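# Encircle two cubes and two parallels with the rope

## Task

Arrange the rope flat on the table as a loop, either fully closed or with an opening no wider than about one finger, so that both aluminium cubes and both steel parallels lie within it; the arrangement must hold on its own at the end, not because the robot is still pinning it.

## Robot and tools

Robot: two arms, left_arm and right_arm, each with six revolute joints and a parallel two-finger gripper. They face each other across the table. Bases in the scene frame: left_arm at (-0.101, +0.504, +0.136) m, quat_wxyz (+0.700, 0, 0, -0.714); right_arm at (-0.067, -0.445, +0.132) m, quat_wxyz (+0.723, 0, 0, +0.691). The names are labels, not image sides.

Scene frame: origin at table centre, +z up, tabletop at z = +0.020 m, left_arm's base on the +y side. Gripper frame: fingers extend along +x, close along y. end_effector_position is the midpoint between the pads, roughly 3 to 4 cm short of the fingertips; reported hand positions get less accurate at long reach.

Joint order, used in every row and every per-joint list: shoulder (joint_1), wrist roll (joint_5), wrist pitch (joint_3), wrist yaw (joint_4), elbow (joint_2), waist (joint_0). Stated ranges (rad): waist -3.054 to 3.054, shoulder 0.000 to 3.142, elbow 0.000 to 2.356, wrist pitch -1.571 to 1.571, wrist yaw -1.571 to 1.571, wrist roll -3.142 to 3.142; true ends may differ by up to 0.010 rad.

A row is 14 numbers, each in [-1, 1]: left_arm's six joint values in the order above plus its opening, then right_arm's six plus its opening. Both arms are always included. Joint values are scaled offsets, not poses: 1.0 equals 0.9615 rad for waist, shoulder and elbow, 1.713 for wrist pitch, 1.767 for wrist yaw, 1.728 for wrist roll. Opening is absolute: +1 fully open, about -0.80 where empty fingers touch; below that changes nothing. Closing fully takes at least about 0.5 s.

execute_actions(actions): a list of actions; each action is a list of up to 15 rows, one per 1/30 s step, and a short list repeats its final row to fill 15 steps (0.5 s). Joint offsets in every row are measured from the angles at that action's start, not from the previous row. An action asking any joint more than 0.010 rad beyond its range is refused for both arms; if the first action fails that against the latest report, or anything is malformed, the whole call does nothing. An empty list just returns state and images.

move(target, speed, blocking): target is one 14-number row; its joint offsets count from the Joint positions in the latest result that printed them. All joints travel proportionally so they finish together, taking 0.5 to 10 s; beyond 10 s they halt early. speed (rad/s, 0.01 to 2, default 0.5) caps the joint with the longest path. No collision avoidance. Faster motion and targets set deeper past contact mean harder impacts and pressing. blocking=false returns after 0.5 s while motion continues; then use wait or stop before sending new rows or moves.

wait(seconds): 0 to 10, holds the last commands; ends early if a running move finishes. stop(): brakes a running move (needs stopping distance; fingers keep moving). zoom_image(camera, region): camera is cam_low, cam_left_wrist or cam_right_wrist; region [x0, y0, x1, y1] in pixels from the top-left, at most 504 by 504. Images are 504x504. read_manual(section): licence texts only. finished_scene(scene): pass the current scene's number; irreversible, so only call it once the loop is settled and released.

Control limits: each step a joint's target stays within a lead of its measured angle (0.211 rad waist/shoulder/elbow, 0.213 wrist pitch, 0.267 wrist yaw, 0.228 wrist roll), and targets placing the gripper over 70 mm from where it is are pulled back, so big motions need several actions. An unfinished motion may stall; resend the remainder. Friction can leave joints short, especially at full reach, and tiny turns may not happen, so check Joint positions after moving.

Results: the state line gives each gripper's position (m), quat_wxyz and velocities in the scene frame. Joint positions and Joint velocities list each arm's joints, then pad gap in metres (0.088 fully open). Joint targets shows what joints are currently driven toward. grip_measured is the opening on the command scale; it may be off by about 1 mm and reads up to 0.061 narrow while squeezing something hard. To hold, command about 0.07 below grip_measured; smaller margin means a lighter grip. Pad force caps near 34 to 49 N. Joint torques and External joint torques (outside load estimates, including held weight and friction; one extra line per earlier action, up to four) help detect contact. The move: line reports the ending (done, off_target, moving, held, fault), limits=held or limits=none, and the worst-off joint per arm. Other lines: joint sent to its limit, joint command not followed (clearance check altered targets), TORQUE FAULT (contact torque hit a load limit; that arm freezes 10 s and drops the rest of the call), MOTOR HOT from 50 °C and OVER-TEMPERATURE FAULT at 95 °C (arm held; may lose power and go limp if it does not cool).

Load limits (N m): waist 17.4, shoulder 21.6, elbow 21.5, wrist pitch 5.67, wrist yaw 5.65, wrist roll 5.3. The robot keeps running while you compose replies, holding its last command.

Avoid: pushing or knocking anything off the table (instant failure), arms striking or pressing each other, slamming down onto the table, dropping or slipping the rope, and holding loads long enough to overheat. Loose objects can get nudged by an occasional disturbance, so recheck positions with the cameras before releasing and finishing.

Each tool is called after ">>>" by a JSON object that holds its "method" and its "body", one argument or row to a line.

## Session

>>> {"method": "execute_actions", "body": {
  "actions": []
}}

Scene clock: 0.00 s.
left_arm: end_effector_position=(+0.1457, +0.1154, +0.4079) grip_measured=+0.990 end_effector_quat_wxyz=(+0.975, -0.131, +0.057, -0.170) end_effector_velocity=(-0.001, +0.002, -0.006) end_effector_angular_velocity=(+0.042, +0.008, +0.004) | right_arm: end_effector_position=(+0.2081, -0.3092, +0.2579) grip_measured=+1.000 end_effector_quat_wxyz=(+0.372, +0.819, +0.396, -0.183) end_effector_velocity=(-0.004, +0.001, -0.004) end_effector_angular_velocity=(+0.012, +0.024, +0.010)
Joint names: [shoulder, wrist roll, wrist pitch, wrist yaw, elbow, waist]
Joint positions: left_arm=[ 1.665 -0.365  0.443 -0.906  1.113  0.326  0.088] | right_arm=[ 1.095  2.291 -0.106 -0.303  0.529 -1.214  0.088]
Joint velocities: left_arm=[-0.002  0.007 -0.037 -0.007 -0.002 -0.002 -0.   ] | right_arm=[ 0.002  0.007 -0.007 -0.022 -0.007 -0.002  0.   ]
Joint torques (N m, as the arm reports them, + toward a larger angle): no reading
External joint torques (N m, as the arm's controller estimates them; a push from outside toward a larger angle lowers the number): no reading
Heat: left arm: hottest shoulder 26 °C (+0.0 °C/min); right arm: hottest wrist yaw 26 °C (+0.0 °C/min).
Joint targets: left_arm=[1.665 -0.365 0.443 -0.906 1.113 0.326] | right_arm=[1.095 2.291 -0.106 -0.303 0.529 -1.214]

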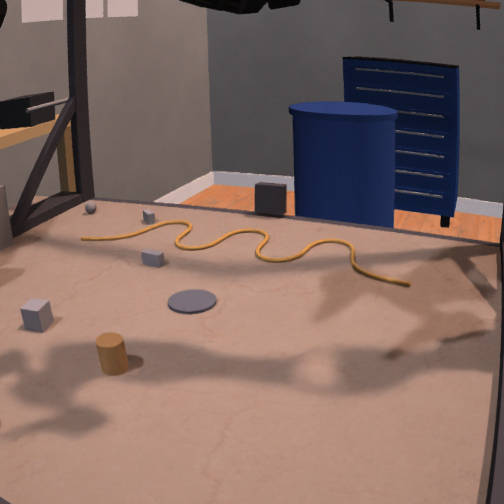

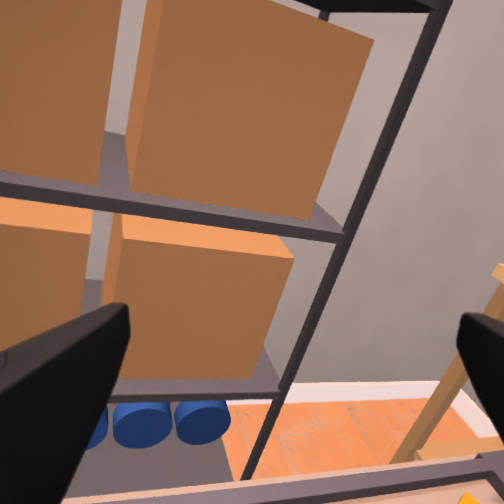

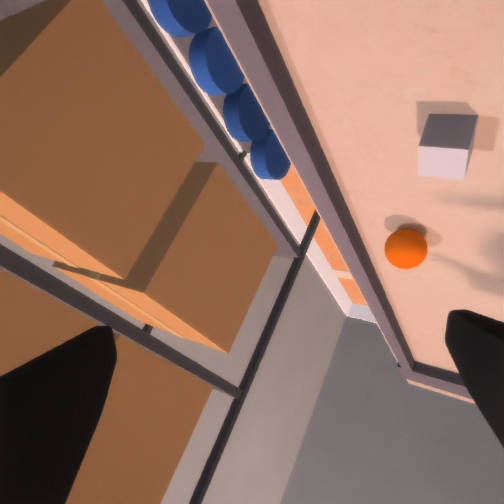

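>>> {"method": "move", "body": {
  "target": [-0.38,0.211,-1,0.513,0.298,-0.65,1,0.213,-1,-0.709,0.171,0.906,0.85,1],
  "speed": 1.2
}}

>>> {"method": "move", "body": {
  "target": [0,0,-0.03,0,0,0,1,0,-0.326,0,0,0,0,1],
  "speed": 1.2
}}

Scene clock: 8.97 s.
left_arm: end_effector_position=(-0.1858, +0.2445, +0.3726) grip_measured=+0.991 end_effector_quat_wxyz=(+0.490, +0.450, +0.330, -0.670) end_effector_velocity=(-0.001, +0.002, -0.002) end_effector_angular_velocity=(+0.016, +0.011, +0.015) | right_arm: end_effector_position=(+0.0445, -0.2097, +0.3681) grip_measured=+1.000 end_effector_quat_wxyz=(+0.750, -0.099, +0.589, +0.286) end_effector_velocity=(-0.003, -0.005, -0.001) end_effector_angular_velocity=(-0.014, +0.011, +0.007)
Joint names: [shoulder, wrist roll, wrist pitch, wrist yaw, elbow, waist]
Joint positions: left_arm=[ 1.306 -0.008 -1.267 -0.002  1.389 -0.296  0.088] | right_arm=[ 1.292  0.566 -1.317 -0.005  1.389 -0.4    0.088]
Joint velocities: left_arm=[ 0.002 -0.022 -0.007  0.007 -0.002 -0.002  0.   ] | right_arm=[-0.007 -0.007 -0.022 -0.007 -0.002 -0.002  0.   ]
Joint torques (N m, as the arm reports them, + toward a larger angle): left_arm=[-4.34  0.27  0.6   0.09  5.99 -0.24] | right_arm=[-3.89 -0.1   0.58  0.14  8.69  0.33]
External joint torques (N m, as the arm's controller estimates them; a push from outside toward a larger angle lowers the number): left_arm=[-0.2   0.27 -0.4   0.1  -0.19 -0.23] | right_arm=[ 0.1  -0.1  -0.36  0.12  2.55  0.33]
Heat: left arm: hottest shoulder 28 °C (+13.4 °C/min); right arm: hottest elbow 27 °C (+6.7 °C/min).
Joint targets: left_arm=[1.300 -0.000 -1.269 0.001 1.400 -0.299] | right_arm=[1.300 0.563 -1.320 -0.001 1.400 -0.397]
move: off_target (right_arm); limits=none; left_arm: farthest joint: the elbow, 0.010 radians from its target (0.286 radians at the start); right_arm: farthest joint: the elbow, 0.011 radians from its target (0.872 radians at the start)

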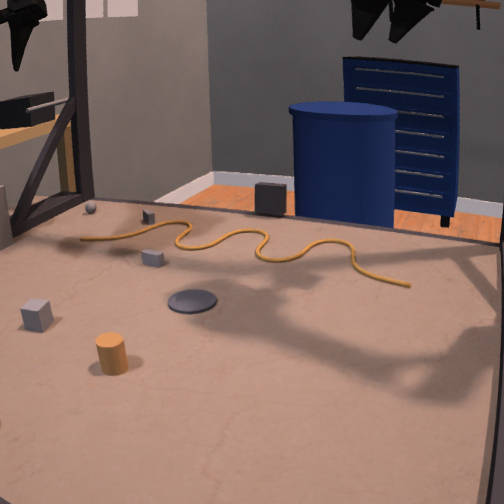

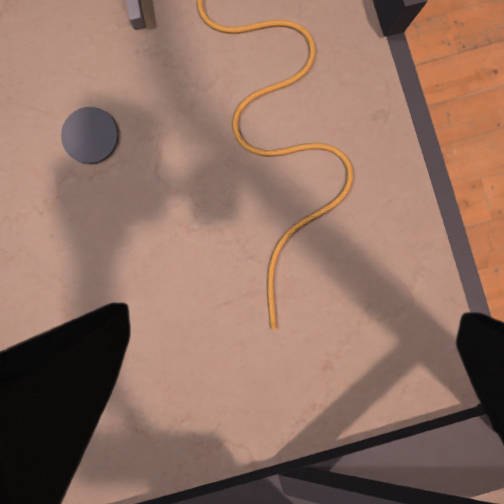

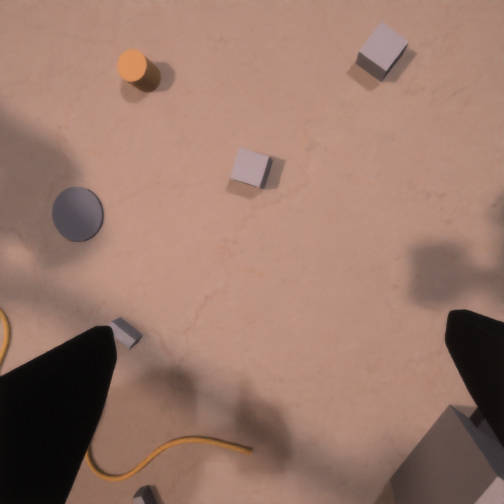

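Scene clock: 10.27 s.
left_arm: end_effector_position=(-0.1827, +0.2541, +0.3687) grip_measured=+0.991 end_effector_quat_wxyz=(+0.481, +0.467, +0.342, -0.658) end_effector_velocity=(+0.002, +0.005, -0.002) end_effector_angular_velocity=(+0.019, -0.011, +0.007) | right_arm: end_effector_position=(+0.0445, -0.2097, +0.3681) grip_measured=+1.000 end_effector_quat_wxyz=(+0.693, -0.303, +0.487, +0.437) end_effector_velocity=(-0.005, -0.003, -0.002) end_effector_angular_velocity=(-0.012, +0.026, +0.012)
Joint names: [shoulder, wrist roll, wrist pitch, wrist yaw, elbow, waist]
Joint positions: left_arm=[ 1.306 -0.008 -1.317 -0.002  1.389 -0.296  0.088] | right_arm=[ 1.292  0.006 -1.317 -0.005  1.389 -0.4    0.088]
Joint velocities: left_arm=[-0.002 -0.007 -0.022 -0.007 -0.002 -0.002 -0.   ] | right_arm=[-0.002 -0.007 -0.022 -0.022 -0.002 -0.002  0.   ]
Joint torques (N m, as the arm reports them, + toward a larger angle): left_arm=[-3.49  0.01  0.55 -0.01  4.78  0.02] | right_arm=[-4.87 -0.12  0.8  -0.02  7.13  0.06]
External joint torques (N m, as the arm's controller estimates them; a push from outside toward a larger angle lowers the number): left_arm=[ 0.63  0.   -0.36  0.   -1.33  0.02] | right_arm=[-0.88 -0.12 -0.11  0.    1.02  0.05]
Heat: left arm: hottest shoulder 28 °C (+11.7 °C/min); right arm: hottest elbow 27 °C (+5.8 °C/min).
Joint targets: left_arm=[1.306 -0.008 -1.319 -0.002 1.389 -0.296] | right_arm=[1.292 0.003 -1.317 -0.005 1.389 -0.400]
move: done; limits=none; left_arm: farthest joint: the wrist pitch, 0.001 radians from its target (0.051 radians at the start); right_arm: farthest joint: the wrist roll, 0.003 radians from its target (0.563 radians at the start)

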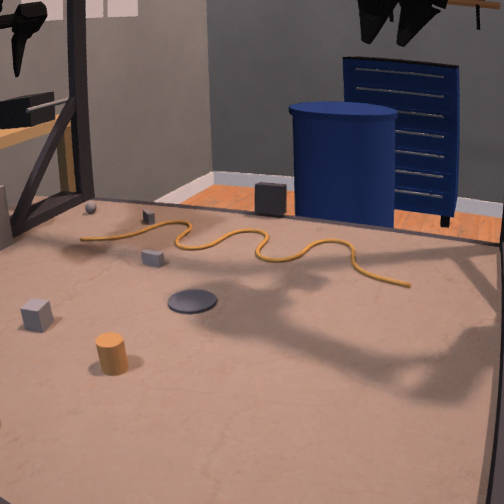

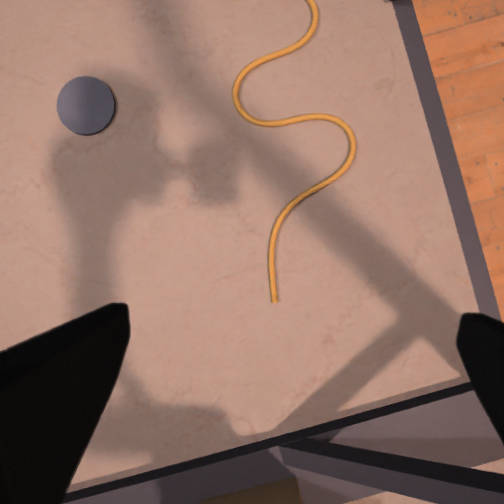

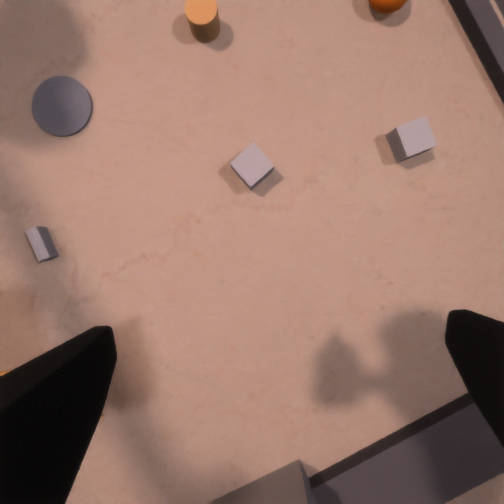

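>>> {"method": "move", "body": {
  "target": [0,0,0,0,0,0,1,0,0,0,0,0,0.9,1],
  "speed": 1.2
}}

Scene clock: 16.17 s.
left_arm: end_effector_position=(-0.1827, +0.2541, +0.3687) grip_measured=+0.991 end_effector_quat_wxyz=(+0.481, +0.467, +0.342, -0.658) end_effector_velocity=(+0.001, +0.002, -0.001) end_effector_angular_velocity=(+0.004, -0.011, -0.007) | right_arm: end_effector_position=(-0.1730, -0.2072, +0.3681) grip_measured=+1.000 end_effector_quat_wxyz=(+0.447, -0.478, +0.315, +0.687) end_effector_velocity=(+0.003, -0.008, -0.000) end_effector_angular_velocity=(-0.026, -0.007, +0.007)
Joint names: [shoulder, wrist roll, wrist pitch, wrist yaw, elbow, waist]
Joint positions: left_arm=[ 1.306 -0.008 -1.317 -0.002  1.389 -0.296  0.088] | right_arm=[ 1.292  0.005 -1.317 -0.005  1.389  0.462  0.088]
Joint velocities: left_arm=[-0.002  0.007 -0.007 -0.007 -0.002 -0.002 -0.   ] | right_arm=[-0.007 -0.007 -0.037 -0.007  0.002 -0.002  0.   ]
Joint torques (N m, as the arm reports them, + toward a larger angle): left_arm=[-3.48  0.01  0.67 -0.01  4.78  0.03] | right_arm=[-4.88  0.    0.8  -0.02  7.15  0.3 ]
External joint torques (N m, as the arm's controller estimates them; a push from outside toward a larger angle lowers the number): left_arm=[ 0.65  0.01 -0.25  0.   -1.37  0.02] | right_arm=[-0.81 -0.01 -0.1  -0.01  1.    0.32]
Heat: left arm: hottest shoulder 28 °C (+7.4 °C/min); right arm: hottest elbow 28 °C (+7.4 °C/min).
Joint targets: left_arm=[1.306 -0.008 -1.317 -0.002 1.389 -0.296] | right_arm=[1.292 0.005 -1.317 -0.005 1.389 0.465]
move: done; limits=none; left_arm: farthest joint: the waist, 0.000 radians from its target (0.000 radians at the start); right_arm: farthest joint: the waist, 0.003 radians from its target (0.865 radians at the start)

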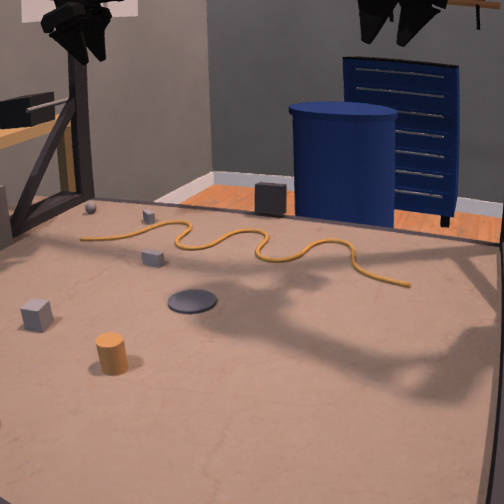

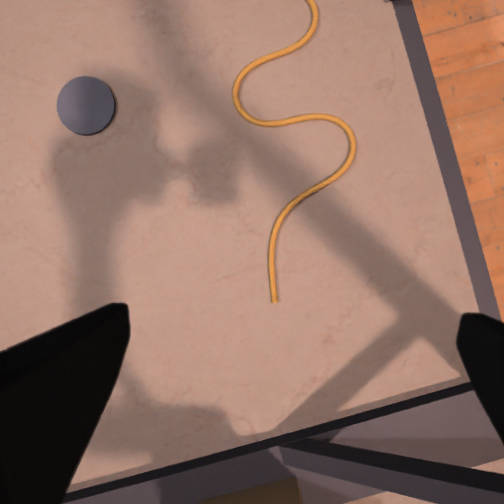

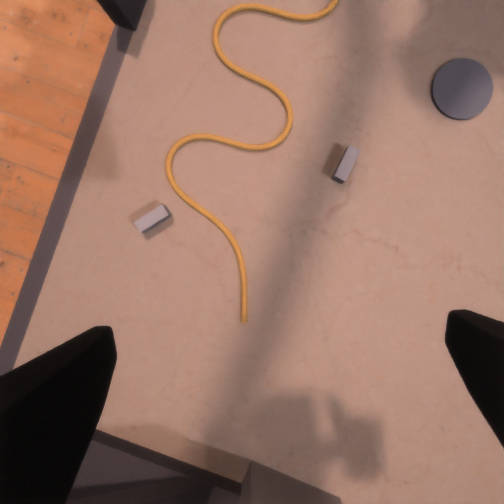

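>>> {"method": "move", "body": {
  "target": [1,0,0.165,0,0.518,0.388,1,0.397,0.085,0.401,0,-0.682,0.161,0.2],
  "speed": 1
}}

>>> {"method": "move", "body": {
  "target": [0.165,0,0,0,0.01,0,1,0,0,0,0,0,0,0.2]
}}

Scene clock: 31.17 s.
left_arm: end_effector_position=(-0.0744, +0.0331, +0.1960) grip_measured=+0.991 end_effector_quat_wxyz=(+0.556, +0.443, +0.472, -0.521) end_effector_velocity=(+0.002, -0.001, +0.001) end_effector_angular_velocity=(-0.006, -0.021, +0.008) | right_arm: end_effector_position=(-0.1994, -0.2390, +0.1220) grip_measured=+0.203 end_effector_quat_wxyz=(+0.386, -0.586, +0.384, +0.600) end_effector_velocity=(+0.001, -0.003, +0.000) end_effector_angular_velocity=(-0.010, +0.002, +0.005)
Joint names: [shoulder, wrist roll, wrist pitch, wrist yaw, elbow, waist]
Joint positions: left_arm=[ 2.251 -0.008 -1.035 -0.002  1.877  0.076  0.088] | right_arm=[ 1.664  0.149 -0.633 -0.005  0.745  0.614  0.049]
Joint velocities: left_arm=[-0.002 -0.007  0.007 -0.022 -0.002 -0.002 -0.   ] | right_arm=[-0.007 -0.007 -0.007 -0.007 -0.007 -0.002 -0.   ]
Joint torques (N m, as the arm reports them, + toward a larger angle): left_arm=[-8.27  0.01  0.46 -0.01  5.74  0.07] | right_arm=[-5.26  0.08  0.4  -0.01  3.66  0.32]
External joint torques (N m, as the arm's controller estimates them; a push from outside toward a larger angle lowers the number): left_arm=[ 2.77  0.01 -0.19  0.   -0.42  0.12] | right_arm=[ 0.23  0.08  0.03  0.   -1.09  0.31]
Heat: left arm: hottest shoulder 29 °C (+5.8 °C/min); right arm: hottest elbow 29 °C (+5.8 °C/min).
Joint targets: left_arm=[2.268 -0.008 -1.034 -0.002 1.887 0.077] | right_arm=[1.674 0.152 -0.630 -0.005 0.733 0.617]
move: off_target (left_arm, right_arm); limits=none; left_arm: farthest joint: the shoulder, 0.016 radians from its target (0.961 radians at the start); right_arm: farthest joint: the elbow, 0.011 radians from its target (0.656 radians at the start)

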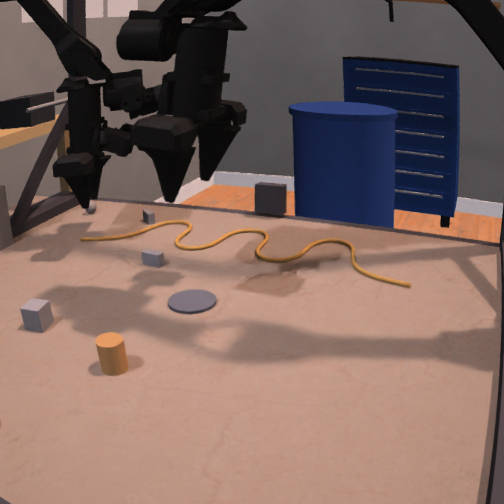

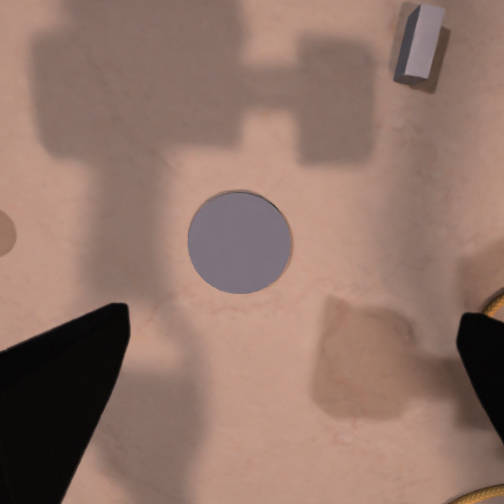

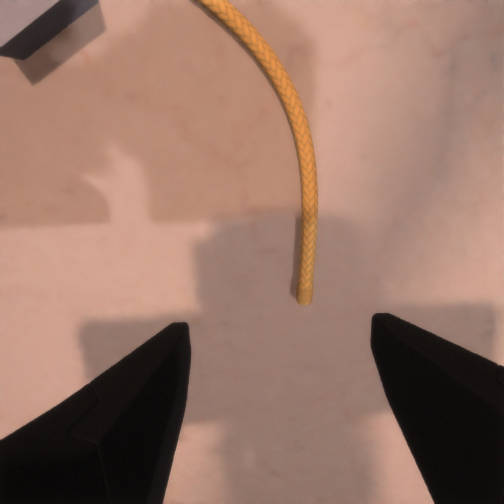

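Scene clock: 32.00 s.
left_arm: end_effector_position=(-0.0750, +0.0435, +0.1328) grip_measured=+0.991 end_effector_quat_wxyz=(+0.522, +0.479, +0.510, -0.488) end_effector_velocity=(+0.000, -0.001, -0.002) end_effector_angular_velocity=(-0.002, -0.007, +0.005) | right_arm: end_effector_position=(-0.1994, -0.2390, +0.1220) grip_measured=+0.203 end_effector_quat_wxyz=(+0.386, -0.586, +0.384, +0.600) end_effector_velocity=(-0.001, -0.003, +0.001) end_effector_angular_velocity=(-0.014, +0.017, +0.005)
Joint names: [shoulder, wrist roll, wrist pitch, wrist yaw, elbow, waist]
Joint positions: left_arm=[ 2.394 -0.008 -1.035 -0.002  1.879  0.076  0.088] | right_arm=[ 1.664  0.149 -0.633 -0.005  0.745  0.614  0.049]
Joint velocities: left_arm=[ 0.002 -0.007  0.007 -0.007 -0.002 -0.002 -0.   ] | right_arm=[-0.007 -0.007 -0.007 -0.022 -0.002 -0.002  0.   ]
Joint torques (N m, as the arm reports them, + toward a larger angle): left_arm=[-8.82  0.01  0.17 -0.01  5.25  0.03] | right_arm=[-6.43 -0.01  0.23 -0.01  5.26  0.05]
External joint torques (N m, as the arm's controller estimates them; a push from outside toward a larger angle lowers the number): left_arm=[ 2.5   0.01 -0.22  0.   -0.44  0.09] | right_arm=[-0.98 -0.01 -0.13  0.    0.55  0.04]
Heat: left arm: hottest shoulder 29 °C (+5.6 °C/min); right arm: hottest elbow 29 °C (+5.6 °C/min).
Joint targets: left_arm=[2.410 -0.008 -1.035 -0.002 1.887 0.076] | right_arm=[1.664 0.149 -0.633 -0.005 0.745 0.614]
move: off_target (left_arm); limits=none; left_arm: farthest joint: the shoulder, 0.016 radians from its target (0.158 radians at the start); right_arm: farthest joint: the waist, 0.000 radians from its target (0.000 radians at the start)

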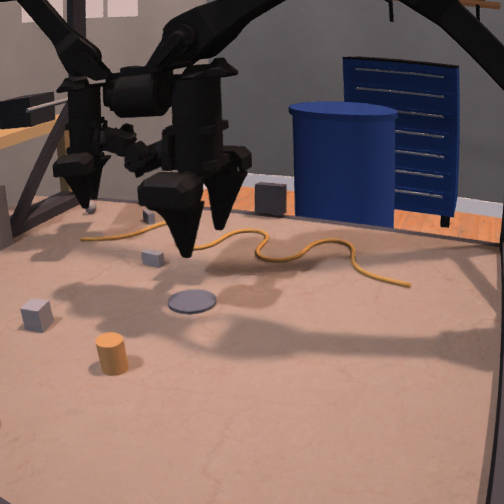

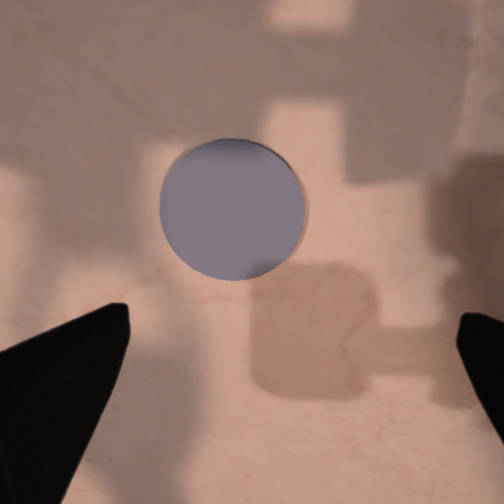

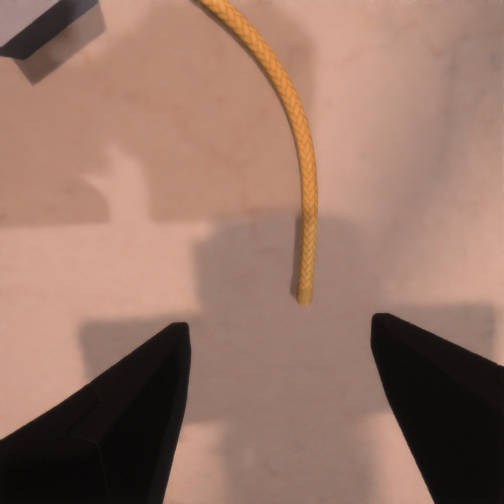

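>>> {"method": "move", "body": {
  "target": [0.186,0,0.081,0,0.02,0.045,1,0.236,-0.03,0.164,0,-0.092,-0.06,0.2],
  "speed": 0.3
}}

Scene clock: 37.37 s.
left_arm: end_effector_position=(-0.0551, +0.0350, +0.0633) grip_measured=+0.991 end_effector_quat_wxyz=(+0.528, +0.472, +0.524, -0.474) end_effector_velocity=(-0.000, +0.004, -0.001) end_effector_angular_velocity=(+0.013, -0.006, -0.010) | right_arm: end_effector_position=(-0.1866, -0.2344, +0.0603) grip_measured=+0.203 end_effector_quat_wxyz=(+0.385, -0.591, +0.388, +0.593) end_effector_velocity=(-0.001, -0.000, -0.001) end_effector_angular_velocity=(-0.002, +0.008, -0.010)
Joint names: [shoulder, wrist roll, wrist pitch, wrist yaw, elbow, waist]
Joint positions: left_arm=[ 2.555 -0.008 -0.898 -0.002  1.888  0.118  0.088] | right_arm=[ 1.88   0.1   -0.355 -0.005  0.665  0.559  0.049]
Joint velocities: left_arm=[-0.002  0.007 -0.007 -0.007 -0.007 -0.002 -0.   ] | right_arm=[ 0.002  0.007  0.007 -0.007 -0.002 -0.002 -0.   ]
Joint torques (N m, as the arm reports them, + toward a larger angle): left_arm=[-9.03  0.01  0.24 -0.01  5.09  0.24] | right_arm=[-5.69 -0.1   0.39 -0.01  2.5  -0.19]
External joint torques (N m, as the arm's controller estimates them; a push from outside toward a larger angle lowers the number): left_arm=[ 2.76  0.   -0.11  0.   -0.28  0.22] | right_arm=[ 0.24 -0.1   0.03  0.   -1.08 -0.2 ]
Heat: left arm: hottest shoulder 30 °C (+6.4 °C/min); right arm: hottest elbow 29 °C (+4.8 °C/min).
Joint targets: left_arm=[2.572 -0.008 -0.897 -0.002 1.898 0.119] | right_arm=[1.891 0.098 -0.352 -0.005 0.656 0.556]
move: off_target (left_arm, right_arm); limits=none; left_arm: farthest joint: the shoulder, 0.018 radians from its target (0.179 radians at the start); right_arm: farthest joint: the shoulder, 0.011 radians from its target (0.227 radians at the start)

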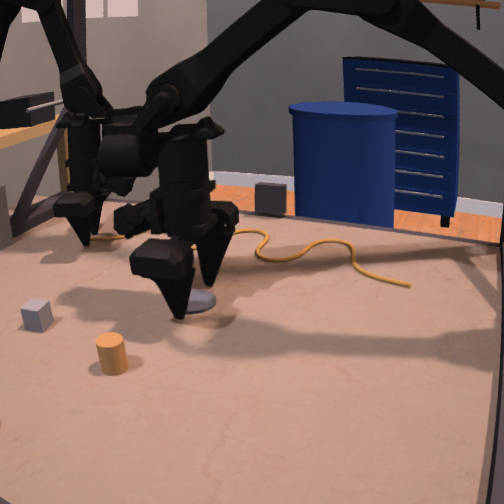

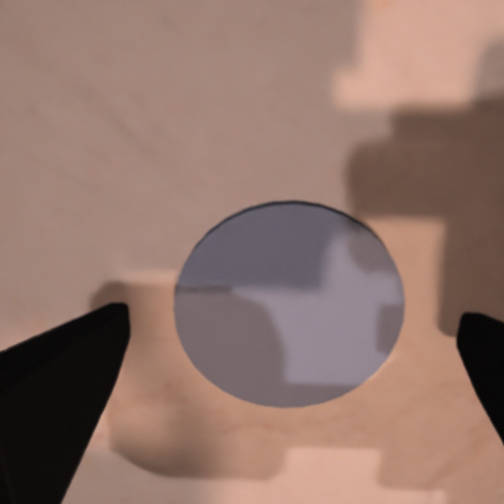

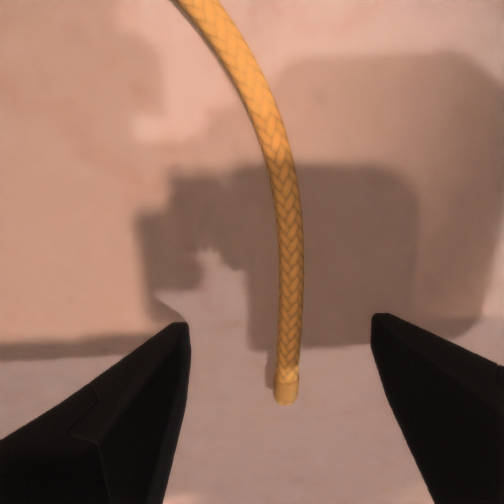

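Lower a little and close.

>>> {"method": "execute_actions", "body": {
  "actions": [
    [[0.032,0,0.008,0,0,0,1,0.028,0,0.01,0,0,0,0.2]],
    [[0,0,0,0,0,0,0.3,0,0,0,0,0,0,-0.8]],
    [[0,0,0,0,0,0,0.3,0,0,0,0,0,0,-0.8]]
  ]
}}

Scene clock: 41.77 s.
left_arm: end_effector_position=(-0.0547, +0.0333, +0.0606) grip_measured=+0.337 end_effector_quat_wxyz=(+0.530, +0.471, +0.522, -0.475) end_effector_velocity=(-0.000, +0.001, +0.003) end_effector_angular_velocity=(+0.003, -0.007, -0.010) | right_arm: end_effector_position=(-0.1866, -0.2334, +0.0598) grip_measured=-0.731 end_effector_quat_wxyz=(+0.387, -0.590, +0.387, +0.594) end_effector_velocity=(+0.002, -0.005, +0.000) end_effector_angular_velocity=(-0.023, -0.004, +0.005)
Joint names: [shoulder, wrist roll, wrist pitch, wrist yaw, elbow, waist]
Joint positions: left_arm=[ 2.561 -0.008 -0.885 -0.003  1.888  0.118  0.056] | right_arm=[ 1.882  0.1   -0.349 -0.002  0.665  0.559  0.003]
Joint velocities: left_arm=[-0.007  0.007 -0.007 -0.007 -0.002 -0.002  0.   ] | right_arm=[-0.002 -0.007 -0.022 -0.007 -0.002 -0.002 -0.   ]
Joint torques (N m, as the arm reports them, + toward a larger angle): left_arm=[-11.14   0.     0.16  -0.01   4.12   0.02] | right_arm=[-6.9  -0.01  0.21 -0.01  3.77  0.06]
External joint torques (N m, as the arm's controller estimates them; a push from outside toward a larger angle lowers the number): left_arm=[ 0.77  0.   -0.22  0.   -1.32  0.04] | right_arm=[-0.97 -0.01 -0.13  0.    0.25  0.06]
External joint torques at the end of the 1st action: left_arm=[ 3.72  0.01 -0.15  0.02 -1.27  0.03] | right_arm=[ 1.64 -0.01  0.72 -0.01  0.26  0.06]
External joint torques at the end of the 2nd action: left_arm=[ 0.74  0.01 -0.2   0.02 -1.29  0.  ] | right_arm=[-0.76 -0.01 -0.21 -0.09  0.2   0.07]
Heat: left arm: hottest shoulder 31 °C (+7.2 °C/min); right arm: hottest elbow 28 °C (+2.9 °C/min).
Joint targets: left_arm=[2.561 -0.008 -0.885 -0.003 1.888 0.118] | right_arm=[1.883 0.100 -0.349 -0.002 0.665 0.559]

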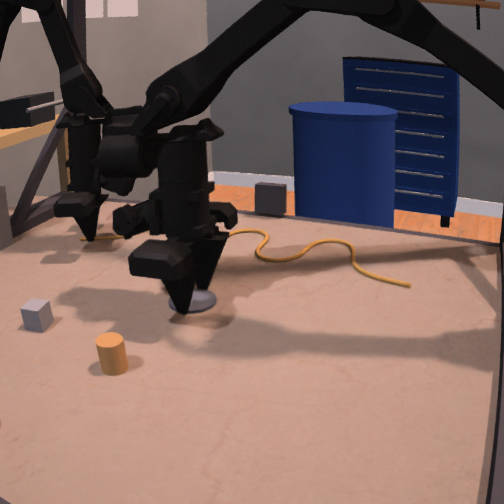

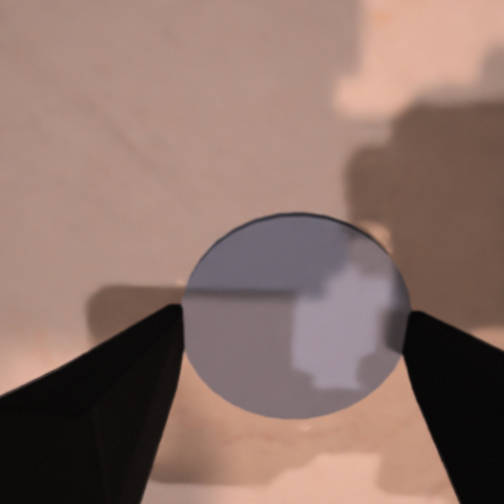

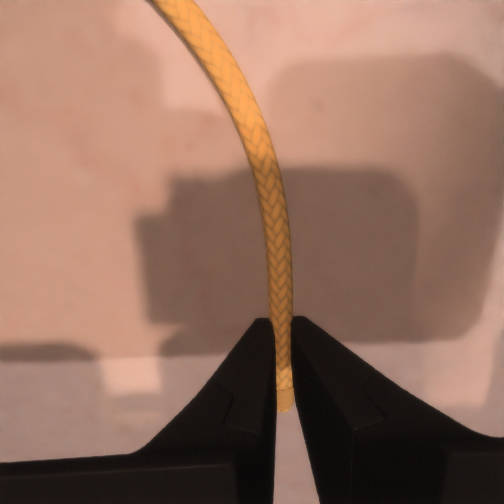

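>>> {"method": "move", "body": {
  "target": [-0.045,0,-0.015,0,0,0,0.27,-0.06,0,-0.027,0,0,0,-0.85],
  "speed": 0.2
}}

>>> {"method": "move", "body": {
  "target": [-0.465,0,0.214,0,-0.86,0.55,0.27,0,-0.93,0,0,0,-0.74,-0.85],
  "speed": 0.8
}}

Scene clock: 48.83 s.
left_arm: end_effector_position=(-0.0547, +0.0332, +0.0748) grip_measured=+0.337 end_effector_quat_wxyz=(+0.532, +0.469, +0.520, -0.477) end_effector_velocity=(-0.000, +0.003, -0.001) end_effector_angular_velocity=(+0.013, -0.006, +0.005) | right_arm: end_effector_position=(-0.1863, -0.2341, +0.0710) grip_measured=-0.731 end_effector_quat_wxyz=(+0.388, -0.588, +0.385, +0.596) end_effector_velocity=(+0.001, -0.008, +0.001) end_effector_angular_velocity=(-0.039, +0.004, -0.010)
Joint names: [shoulder, wrist roll, wrist pitch, wrist yaw, elbow, waist]
Joint positions: left_arm=[ 2.53  -0.008 -0.91  -0.003  1.888  0.118  0.056] | right_arm=[ 1.832  0.1   -0.392 -0.002  0.665  0.559  0.003]
Joint velocities: left_arm=[-0.002 -0.007 -0.007 -0.007 -0.007 -0.002 -0.   ] | right_arm=[-0.007  0.007 -0.037 -0.022 -0.002 -0.002 -0.   ]
Joint torques (N m, as the arm reports them, + toward a larger angle): left_arm=[-12.48   0.01   0.08  -0.01   4.09   0.02] | right_arm=[-7.72 -0.01  0.03 -0.01  4.06  0.06]
External joint torques (N m, as the arm's controller estimates them; a push from outside toward a larger angle lowers the number): left_arm=[-0.71  0.01 -0.3   0.   -1.38 -0.06] | right_arm=[-1.94 -0.01 -0.32  0.    0.33  0.06]
Heat: left arm: hottest shoulder 34 °C (+9.8 °C/min); right arm: hottest elbow 28 °C (+2.5 °C/min).
Joint targets: left_arm=[2.518 -0.008 -0.911 -0.003 1.888 0.118] | right_arm=[1.824 0.100 -0.395 -0.002 0.665 0.559]
move: off_target (left_arm); limits=none; left_arm: farthest joint: the shoulder, 0.012 radians from its target (0.044 radians at the start); right_arm: farthest joint: the shoulder, 0.007 radians from its target (0.058 radians at the start)

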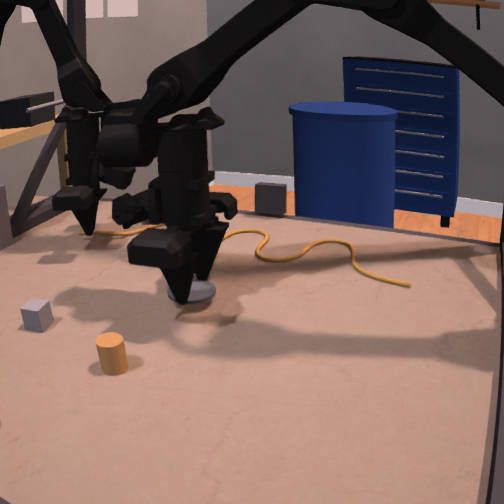

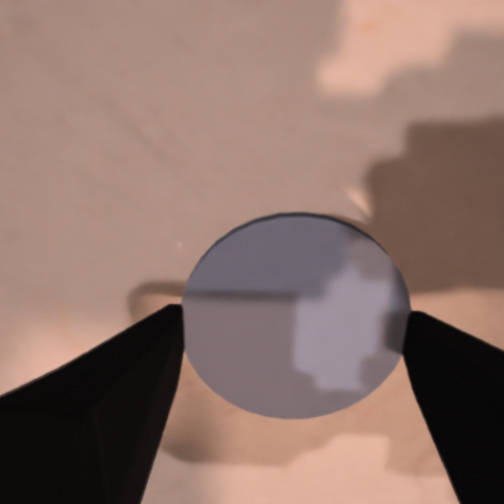

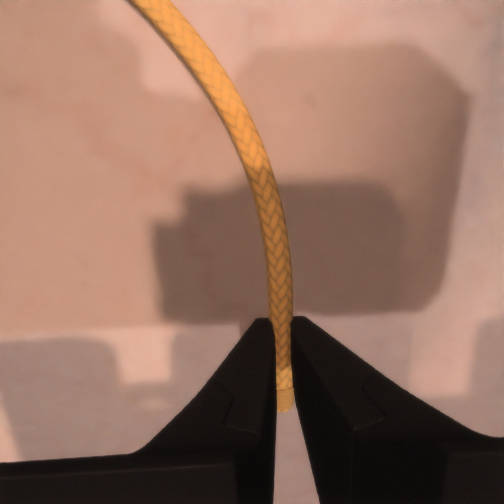

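Scene clock: 51.57 s.
left_arm: end_effector_position=(+0.0931, +0.2345, +0.0728) grip_measured=+0.337 end_effector_quat_wxyz=(+0.633, +0.320, +0.629, -0.319) end_effector_velocity=(-0.001, +0.001, +0.002) end_effector_angular_velocity=(+0.006, -0.005, -0.010) | right_arm: end_effector_position=(-0.0204, -0.2073, +0.0710) grip_measured=-0.731 end_effector_quat_wxyz=(+0.096, -0.701, +0.088, +0.701) end_effector_velocity=(-0.002, -0.005, +0.000) end_effector_angular_velocity=(-0.020, +0.011, +0.005)
Joint names: [shoulder, wrist roll, wrist pitch, wrist yaw, elbow, waist]
Joint positions: left_arm=[ 2.093 -0.008 -0.545 -0.003  1.072  0.644  0.056] | right_arm=[ 1.832 -1.504 -0.393 -0.002  0.665 -0.149  0.003]
Joint velocities: left_arm=[-0.007  0.007 -0.007 -0.007 -0.002 -0.002 -0.   ] | right_arm=[-0.002 -0.007 -0.022 -0.007 -0.002 -0.002 -0.   ]
Joint torques (N m, as the arm reports them, + toward a larger angle): left_arm=[-8.76  0.01  0.25 -0.01  2.05  0.26] | right_arm=[-6.7  -0.1   0.15 -0.06  3.98 -0.24]
External joint torques (N m, as the arm's controller estimates them; a push from outside toward a larger angle lowers the number): left_arm=[-0.53  0.01 -0.11  0.01 -2.32  0.22] | right_arm=[-1.   -0.1  -0.13  0.    0.33 -0.24]
Heat: left arm: hottest shoulder 35 °C (+10.5 °C/min); right arm: hottest elbow 28 °C (+2.3 °C/min).
Joint targets: left_arm=[2.083 -0.008 -0.543 -0.003 1.062 0.647] | right_arm=[1.832 -1.507 -0.393 -0.002 0.665 -0.152]
move: off_target (left_arm); limits=none; left_arm: farthest joint: the elbow, 0.011 radians from its target (0.827 radians at the start); right_arm: farthest joint: the waist, 0.003 radians from its target (0.712 radians at the start)

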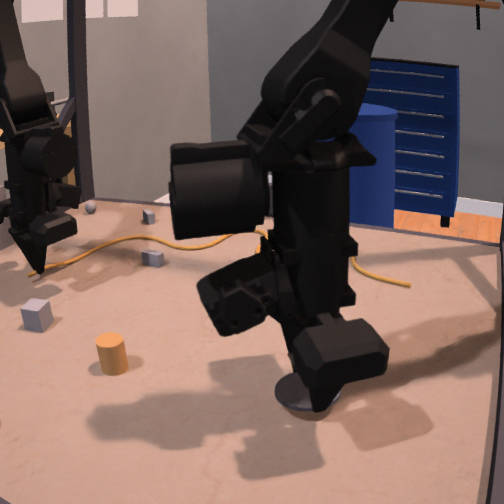

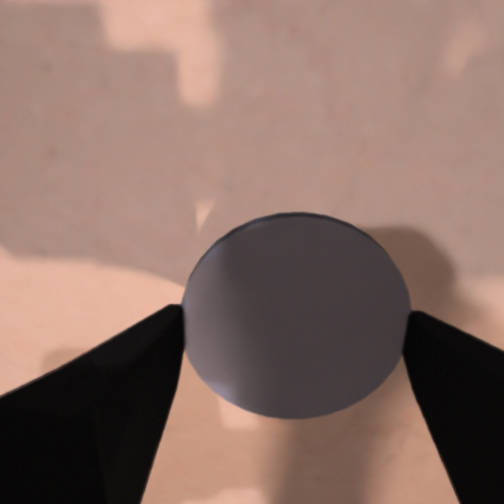

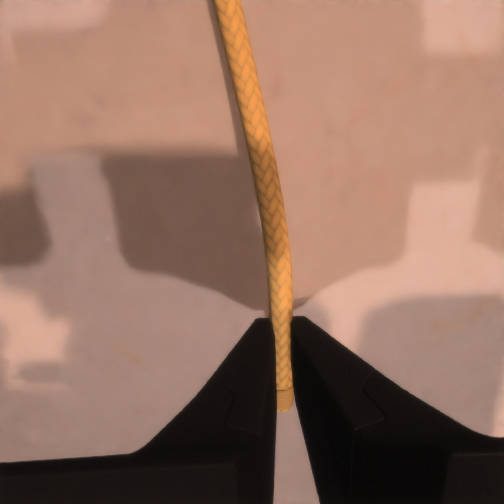

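>>> {"method": "move", "body": {
  "target": [0.053,0,0.022,0,0,0,0.27,0.458,-0.8,-0.16,0,0.732,0.1,-0.85],
  "speed": 0.7
}}

>>> {"method": "execute_actions", "body": {
  "actions": [
    [[0,0,0,0,0,0,0.8,0,0,0,0,0,0,-0.85]],
    [[-0.05,0,0,0,0,0,0.8,0,0,0,0,0,0,-0.85],[-0.1,0,0,0,0,0,0.8,0,0,0,0,0,0,-0.85],[-0.15,0,-0.05,0,0,0,0.8,0,0,0,0,0,0,-0.85]]
  ]
}}

Scene clock: 58.57 s.
left_arm: end_effector_position=(+0.0940, +0.2334, +0.0612) grip_measured=+0.337 end_effector_quat_wxyz=(+0.632, +0.320, +0.629, -0.319) end_effector_velocity=(-0.002, +0.003, -0.001) end_effector_angular_velocity=(+0.014, +0.001, +0.005) | right_arm: end_effector_position=(-0.0278, -0.0577, +0.0679) grip_measured=-0.731 end_effector_quat_wxyz=(+0.399, +0.583, +0.406, -0.580) end_effector_velocity=(-0.002, -0.000, +0.001) end_effector_angular_velocity=(-0.000, +0.022, +0.005)
Joint names: [shoulder, wrist roll, wrist pitch, wrist yaw, elbow, waist]
Joint positions: left_arm=[ 2.131 -0.008 -0.508 -0.003  1.072  0.644  0.056] | right_arm=[ 2.257 -2.883 -0.664 -0.002  1.36  -0.056  0.003]
Joint velocities: left_arm=[ 0.002 -0.007 -0.007 -0.007 -0.002 -0.002 -0.   ] | right_arm=[-0.002 -0.007 -0.007 -0.022  0.002 -0.002  0.   ]
Joint torques (N m, as the arm reports them, + toward a larger angle): left_arm=[-5.98  0.01  0.25 -0.01  3.07  0.01] | right_arm=[-9.48 -0.11 -0.09 -0.01  6.42  0.33]
External joint torques (N m, as the arm's controller estimates them; a push from outside toward a larger angle lowers the number): left_arm=[ 2.24  0.01 -0.09  0.   -1.05  0.01] | right_arm=[ 0.18 -0.11 -0.32  0.    1.74  0.33]
Heat: left arm: hottest shoulder 35 °C (+9.2 °C/min); right arm: hottest elbow 28 °C (+2.0 °C/min).
Joint targets: left_arm=[2.144 -0.008 -0.507 -0.003 1.072 0.644] | right_arm=[2.272 -2.886 -0.667 -0.002 1.369 -0.053]
move: off_target (left_arm, right_arm); limits=none; left_arm: farthest joint: the shoulder, 0.013 radians from its target (0.051 radians at the start); right_arm: farthest joint: the shoulder, 0.016 radians from its target (0.441 radians at the start)

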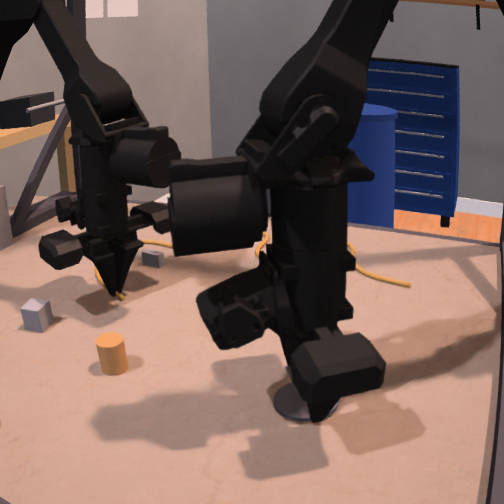

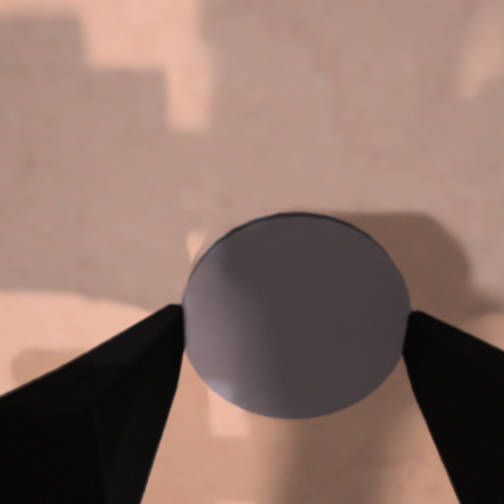

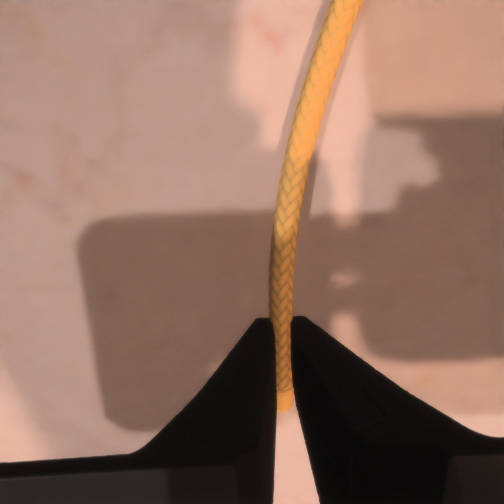

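Scene clock: 59.57 s.
left_arm: end_effector_position=(+0.0966, +0.2297, +0.1040) grip_measured=+0.796 end_effector_quat_wxyz=(+0.650, +0.311, +0.611, -0.328) end_effector_velocity=(-0.001, +0.001, +0.002) end_effector_angular_velocity=(+0.006, -0.004, +0.005) | right_arm: end_effector_position=(-0.0278, -0.0577, +0.0679) grip_measured=-0.731 end_effector_quat_wxyz=(+0.399, +0.583, +0.406, -0.580) end_effector_velocity=(+0.004, -0.003, +0.001) end_effector_angular_velocity=(-0.008, -0.006, -0.029)
Joint names: [shoulder, wrist roll, wrist pitch, wrist yaw, elbow, waist]
Joint positions: left_arm=[ 1.995 -0.008 -0.59  -0.003  1.075  0.644  0.078] | right_arm=[ 2.257 -2.884 -0.664 -0.002  1.36  -0.056  0.003]
Joint velocities: left_arm=[-0.007 -0.007 -0.007 -0.007 -0.002 -0.002 -0.   ] | right_arm=[-0.007  0.022 -0.007  0.007 -0.007 -0.007 -0.   ]
Joint torques (N m, as the arm reports them, + toward a larger angle): left_arm=[-8.08  0.01  0.13 -0.01  3.36  0.03] | right_arm=[-11.34  -0.01   0.09  -0.01   5.13   0.06]
External joint torques (N m, as the arm's controller estimates them; a push from outside toward a larger angle lowers the number): left_arm=[-0.05  0.01 -0.32  0.   -1.49  0.04] | right_arm=[-1.7  -0.01 -0.14 -0.01  0.49  0.12]
External joint torques at the end of the 1st action: left_arm=[ 0.7   0.01 -0.22  0.01 -1.18 -0.04] | right_arm=[-1.67 -0.01 -0.16 -0.01  0.44  0.11]
Heat: left arm: hottest shoulder 35 °C (+9.1 °C/min); right arm: hottest elbow 28 °C (+2.0 °C/min).
Joint targets: left_arm=[1.987 -0.008 -0.594 -0.003 1.072 0.644] | right_arm=[2.257 -2.884 -0.664 -0.002 1.360 -0.056]

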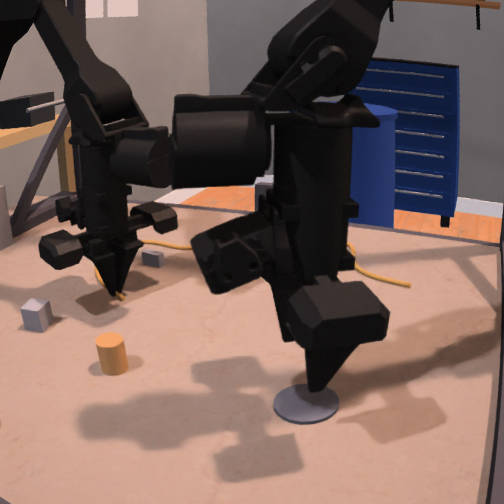

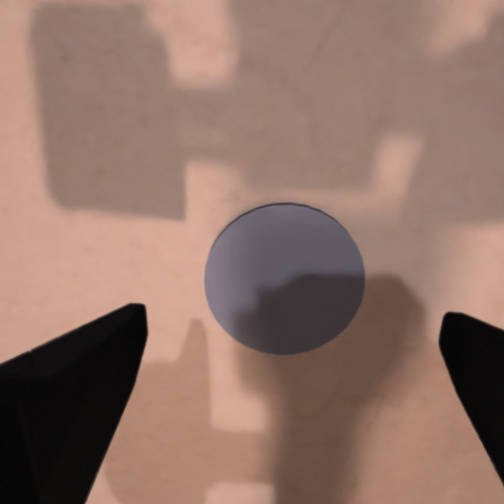

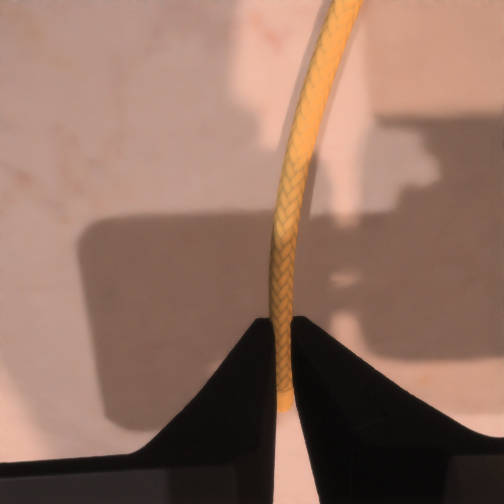

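>>> {"method": "move", "body": {
  "target": [-0.19,0,-0.013,0,-0.23,-1,0.2,0.153,0,-0.06,0,0.245,0.03,-0.85],
  "speed": 0.9
}}

Scene clock: 65.63 s.
left_arm: end_effector_position=(-0.1917, +0.2425, +0.1117) grip_measured=+0.204 end_effector_quat_wxyz=(+0.414, +0.574, +0.411, -0.575) end_effector_velocity=(+0.001, -0.005, +0.000) end_effector_angular_velocity=(-0.028, -0.014, -0.010) | right_arm: end_effector_position=(-0.0349, -0.0177, +0.0679) grip_measured=-0.731 end_effector_quat_wxyz=(+0.406, +0.578, +0.414, -0.574) end_effector_velocity=(-0.002, -0.002, +0.000) end_effector_angular_velocity=(-0.006, +0.022, +0.005)
Joint names: [shoulder, wrist roll, wrist pitch, wrist yaw, elbow, waist]
Joint positions: left_arm=[ 1.821 -0.008 -0.611 -0.003  0.864 -0.315  0.049] | right_arm=[ 2.379 -2.884 -0.768 -0.002  1.588 -0.03   0.003]
Joint velocities: left_arm=[-0.002  0.007  0.022 -0.022 -0.002 -0.002 -0.   ] | right_arm=[-0.002 -0.007 -0.007 -0.022 -0.002 -0.002 -0.   ]
Joint torques (N m, as the arm reports them, + toward a larger angle): left_arm=[-6.88  0.01  0.05 -0.03  2.28 -0.26] | right_arm=[-9.54 -0.01  0.15 -0.01  6.55  0.33]
External joint torques (N m, as the arm's controller estimates them; a push from outside toward a larger angle lowers the number): left_arm=[-0.41  0.01 -0.31 -0.01 -2.3  -0.3 ] | right_arm=[ 1.1  -0.01 -0.09  0.    1.55  0.3 ]
Heat: left arm: hottest shoulder 35 °C (+7.0 °C/min); right arm: hottest elbow 28 °C (+2.0 °C/min).
Joint targets: left_arm=[1.812 -0.008 -0.613 -0.003 0.853 -0.317] | right_arm=[2.404 -2.884 -0.767 -0.002 1.595 -0.027]
move: off_target (right_arm); limits=none; left_arm: farthest joint: the elbow, 0.010 radians from its target (0.221 radians at the start); right_arm: farthest joint: the shoulder, 0.025 radians from its target (0.148 radians at the start)

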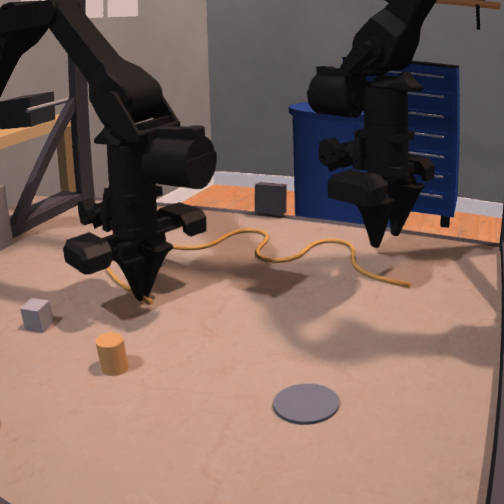

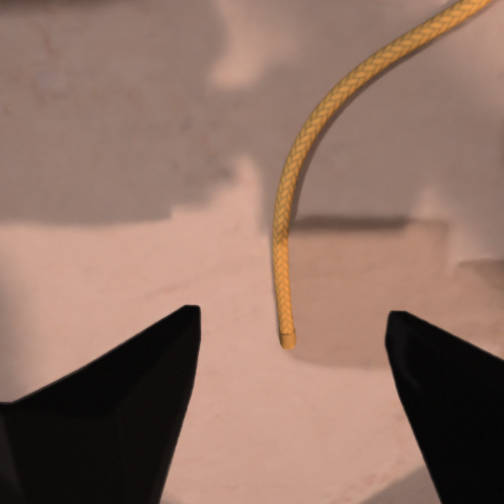

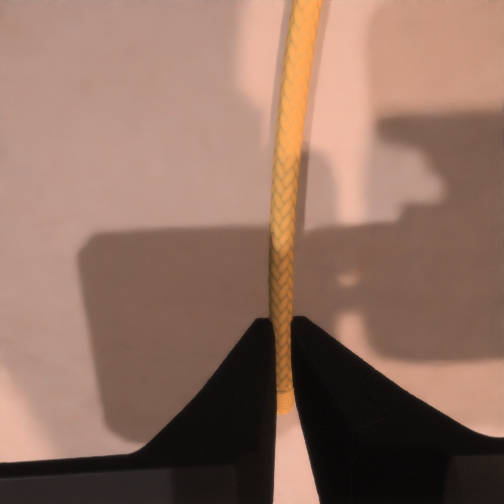

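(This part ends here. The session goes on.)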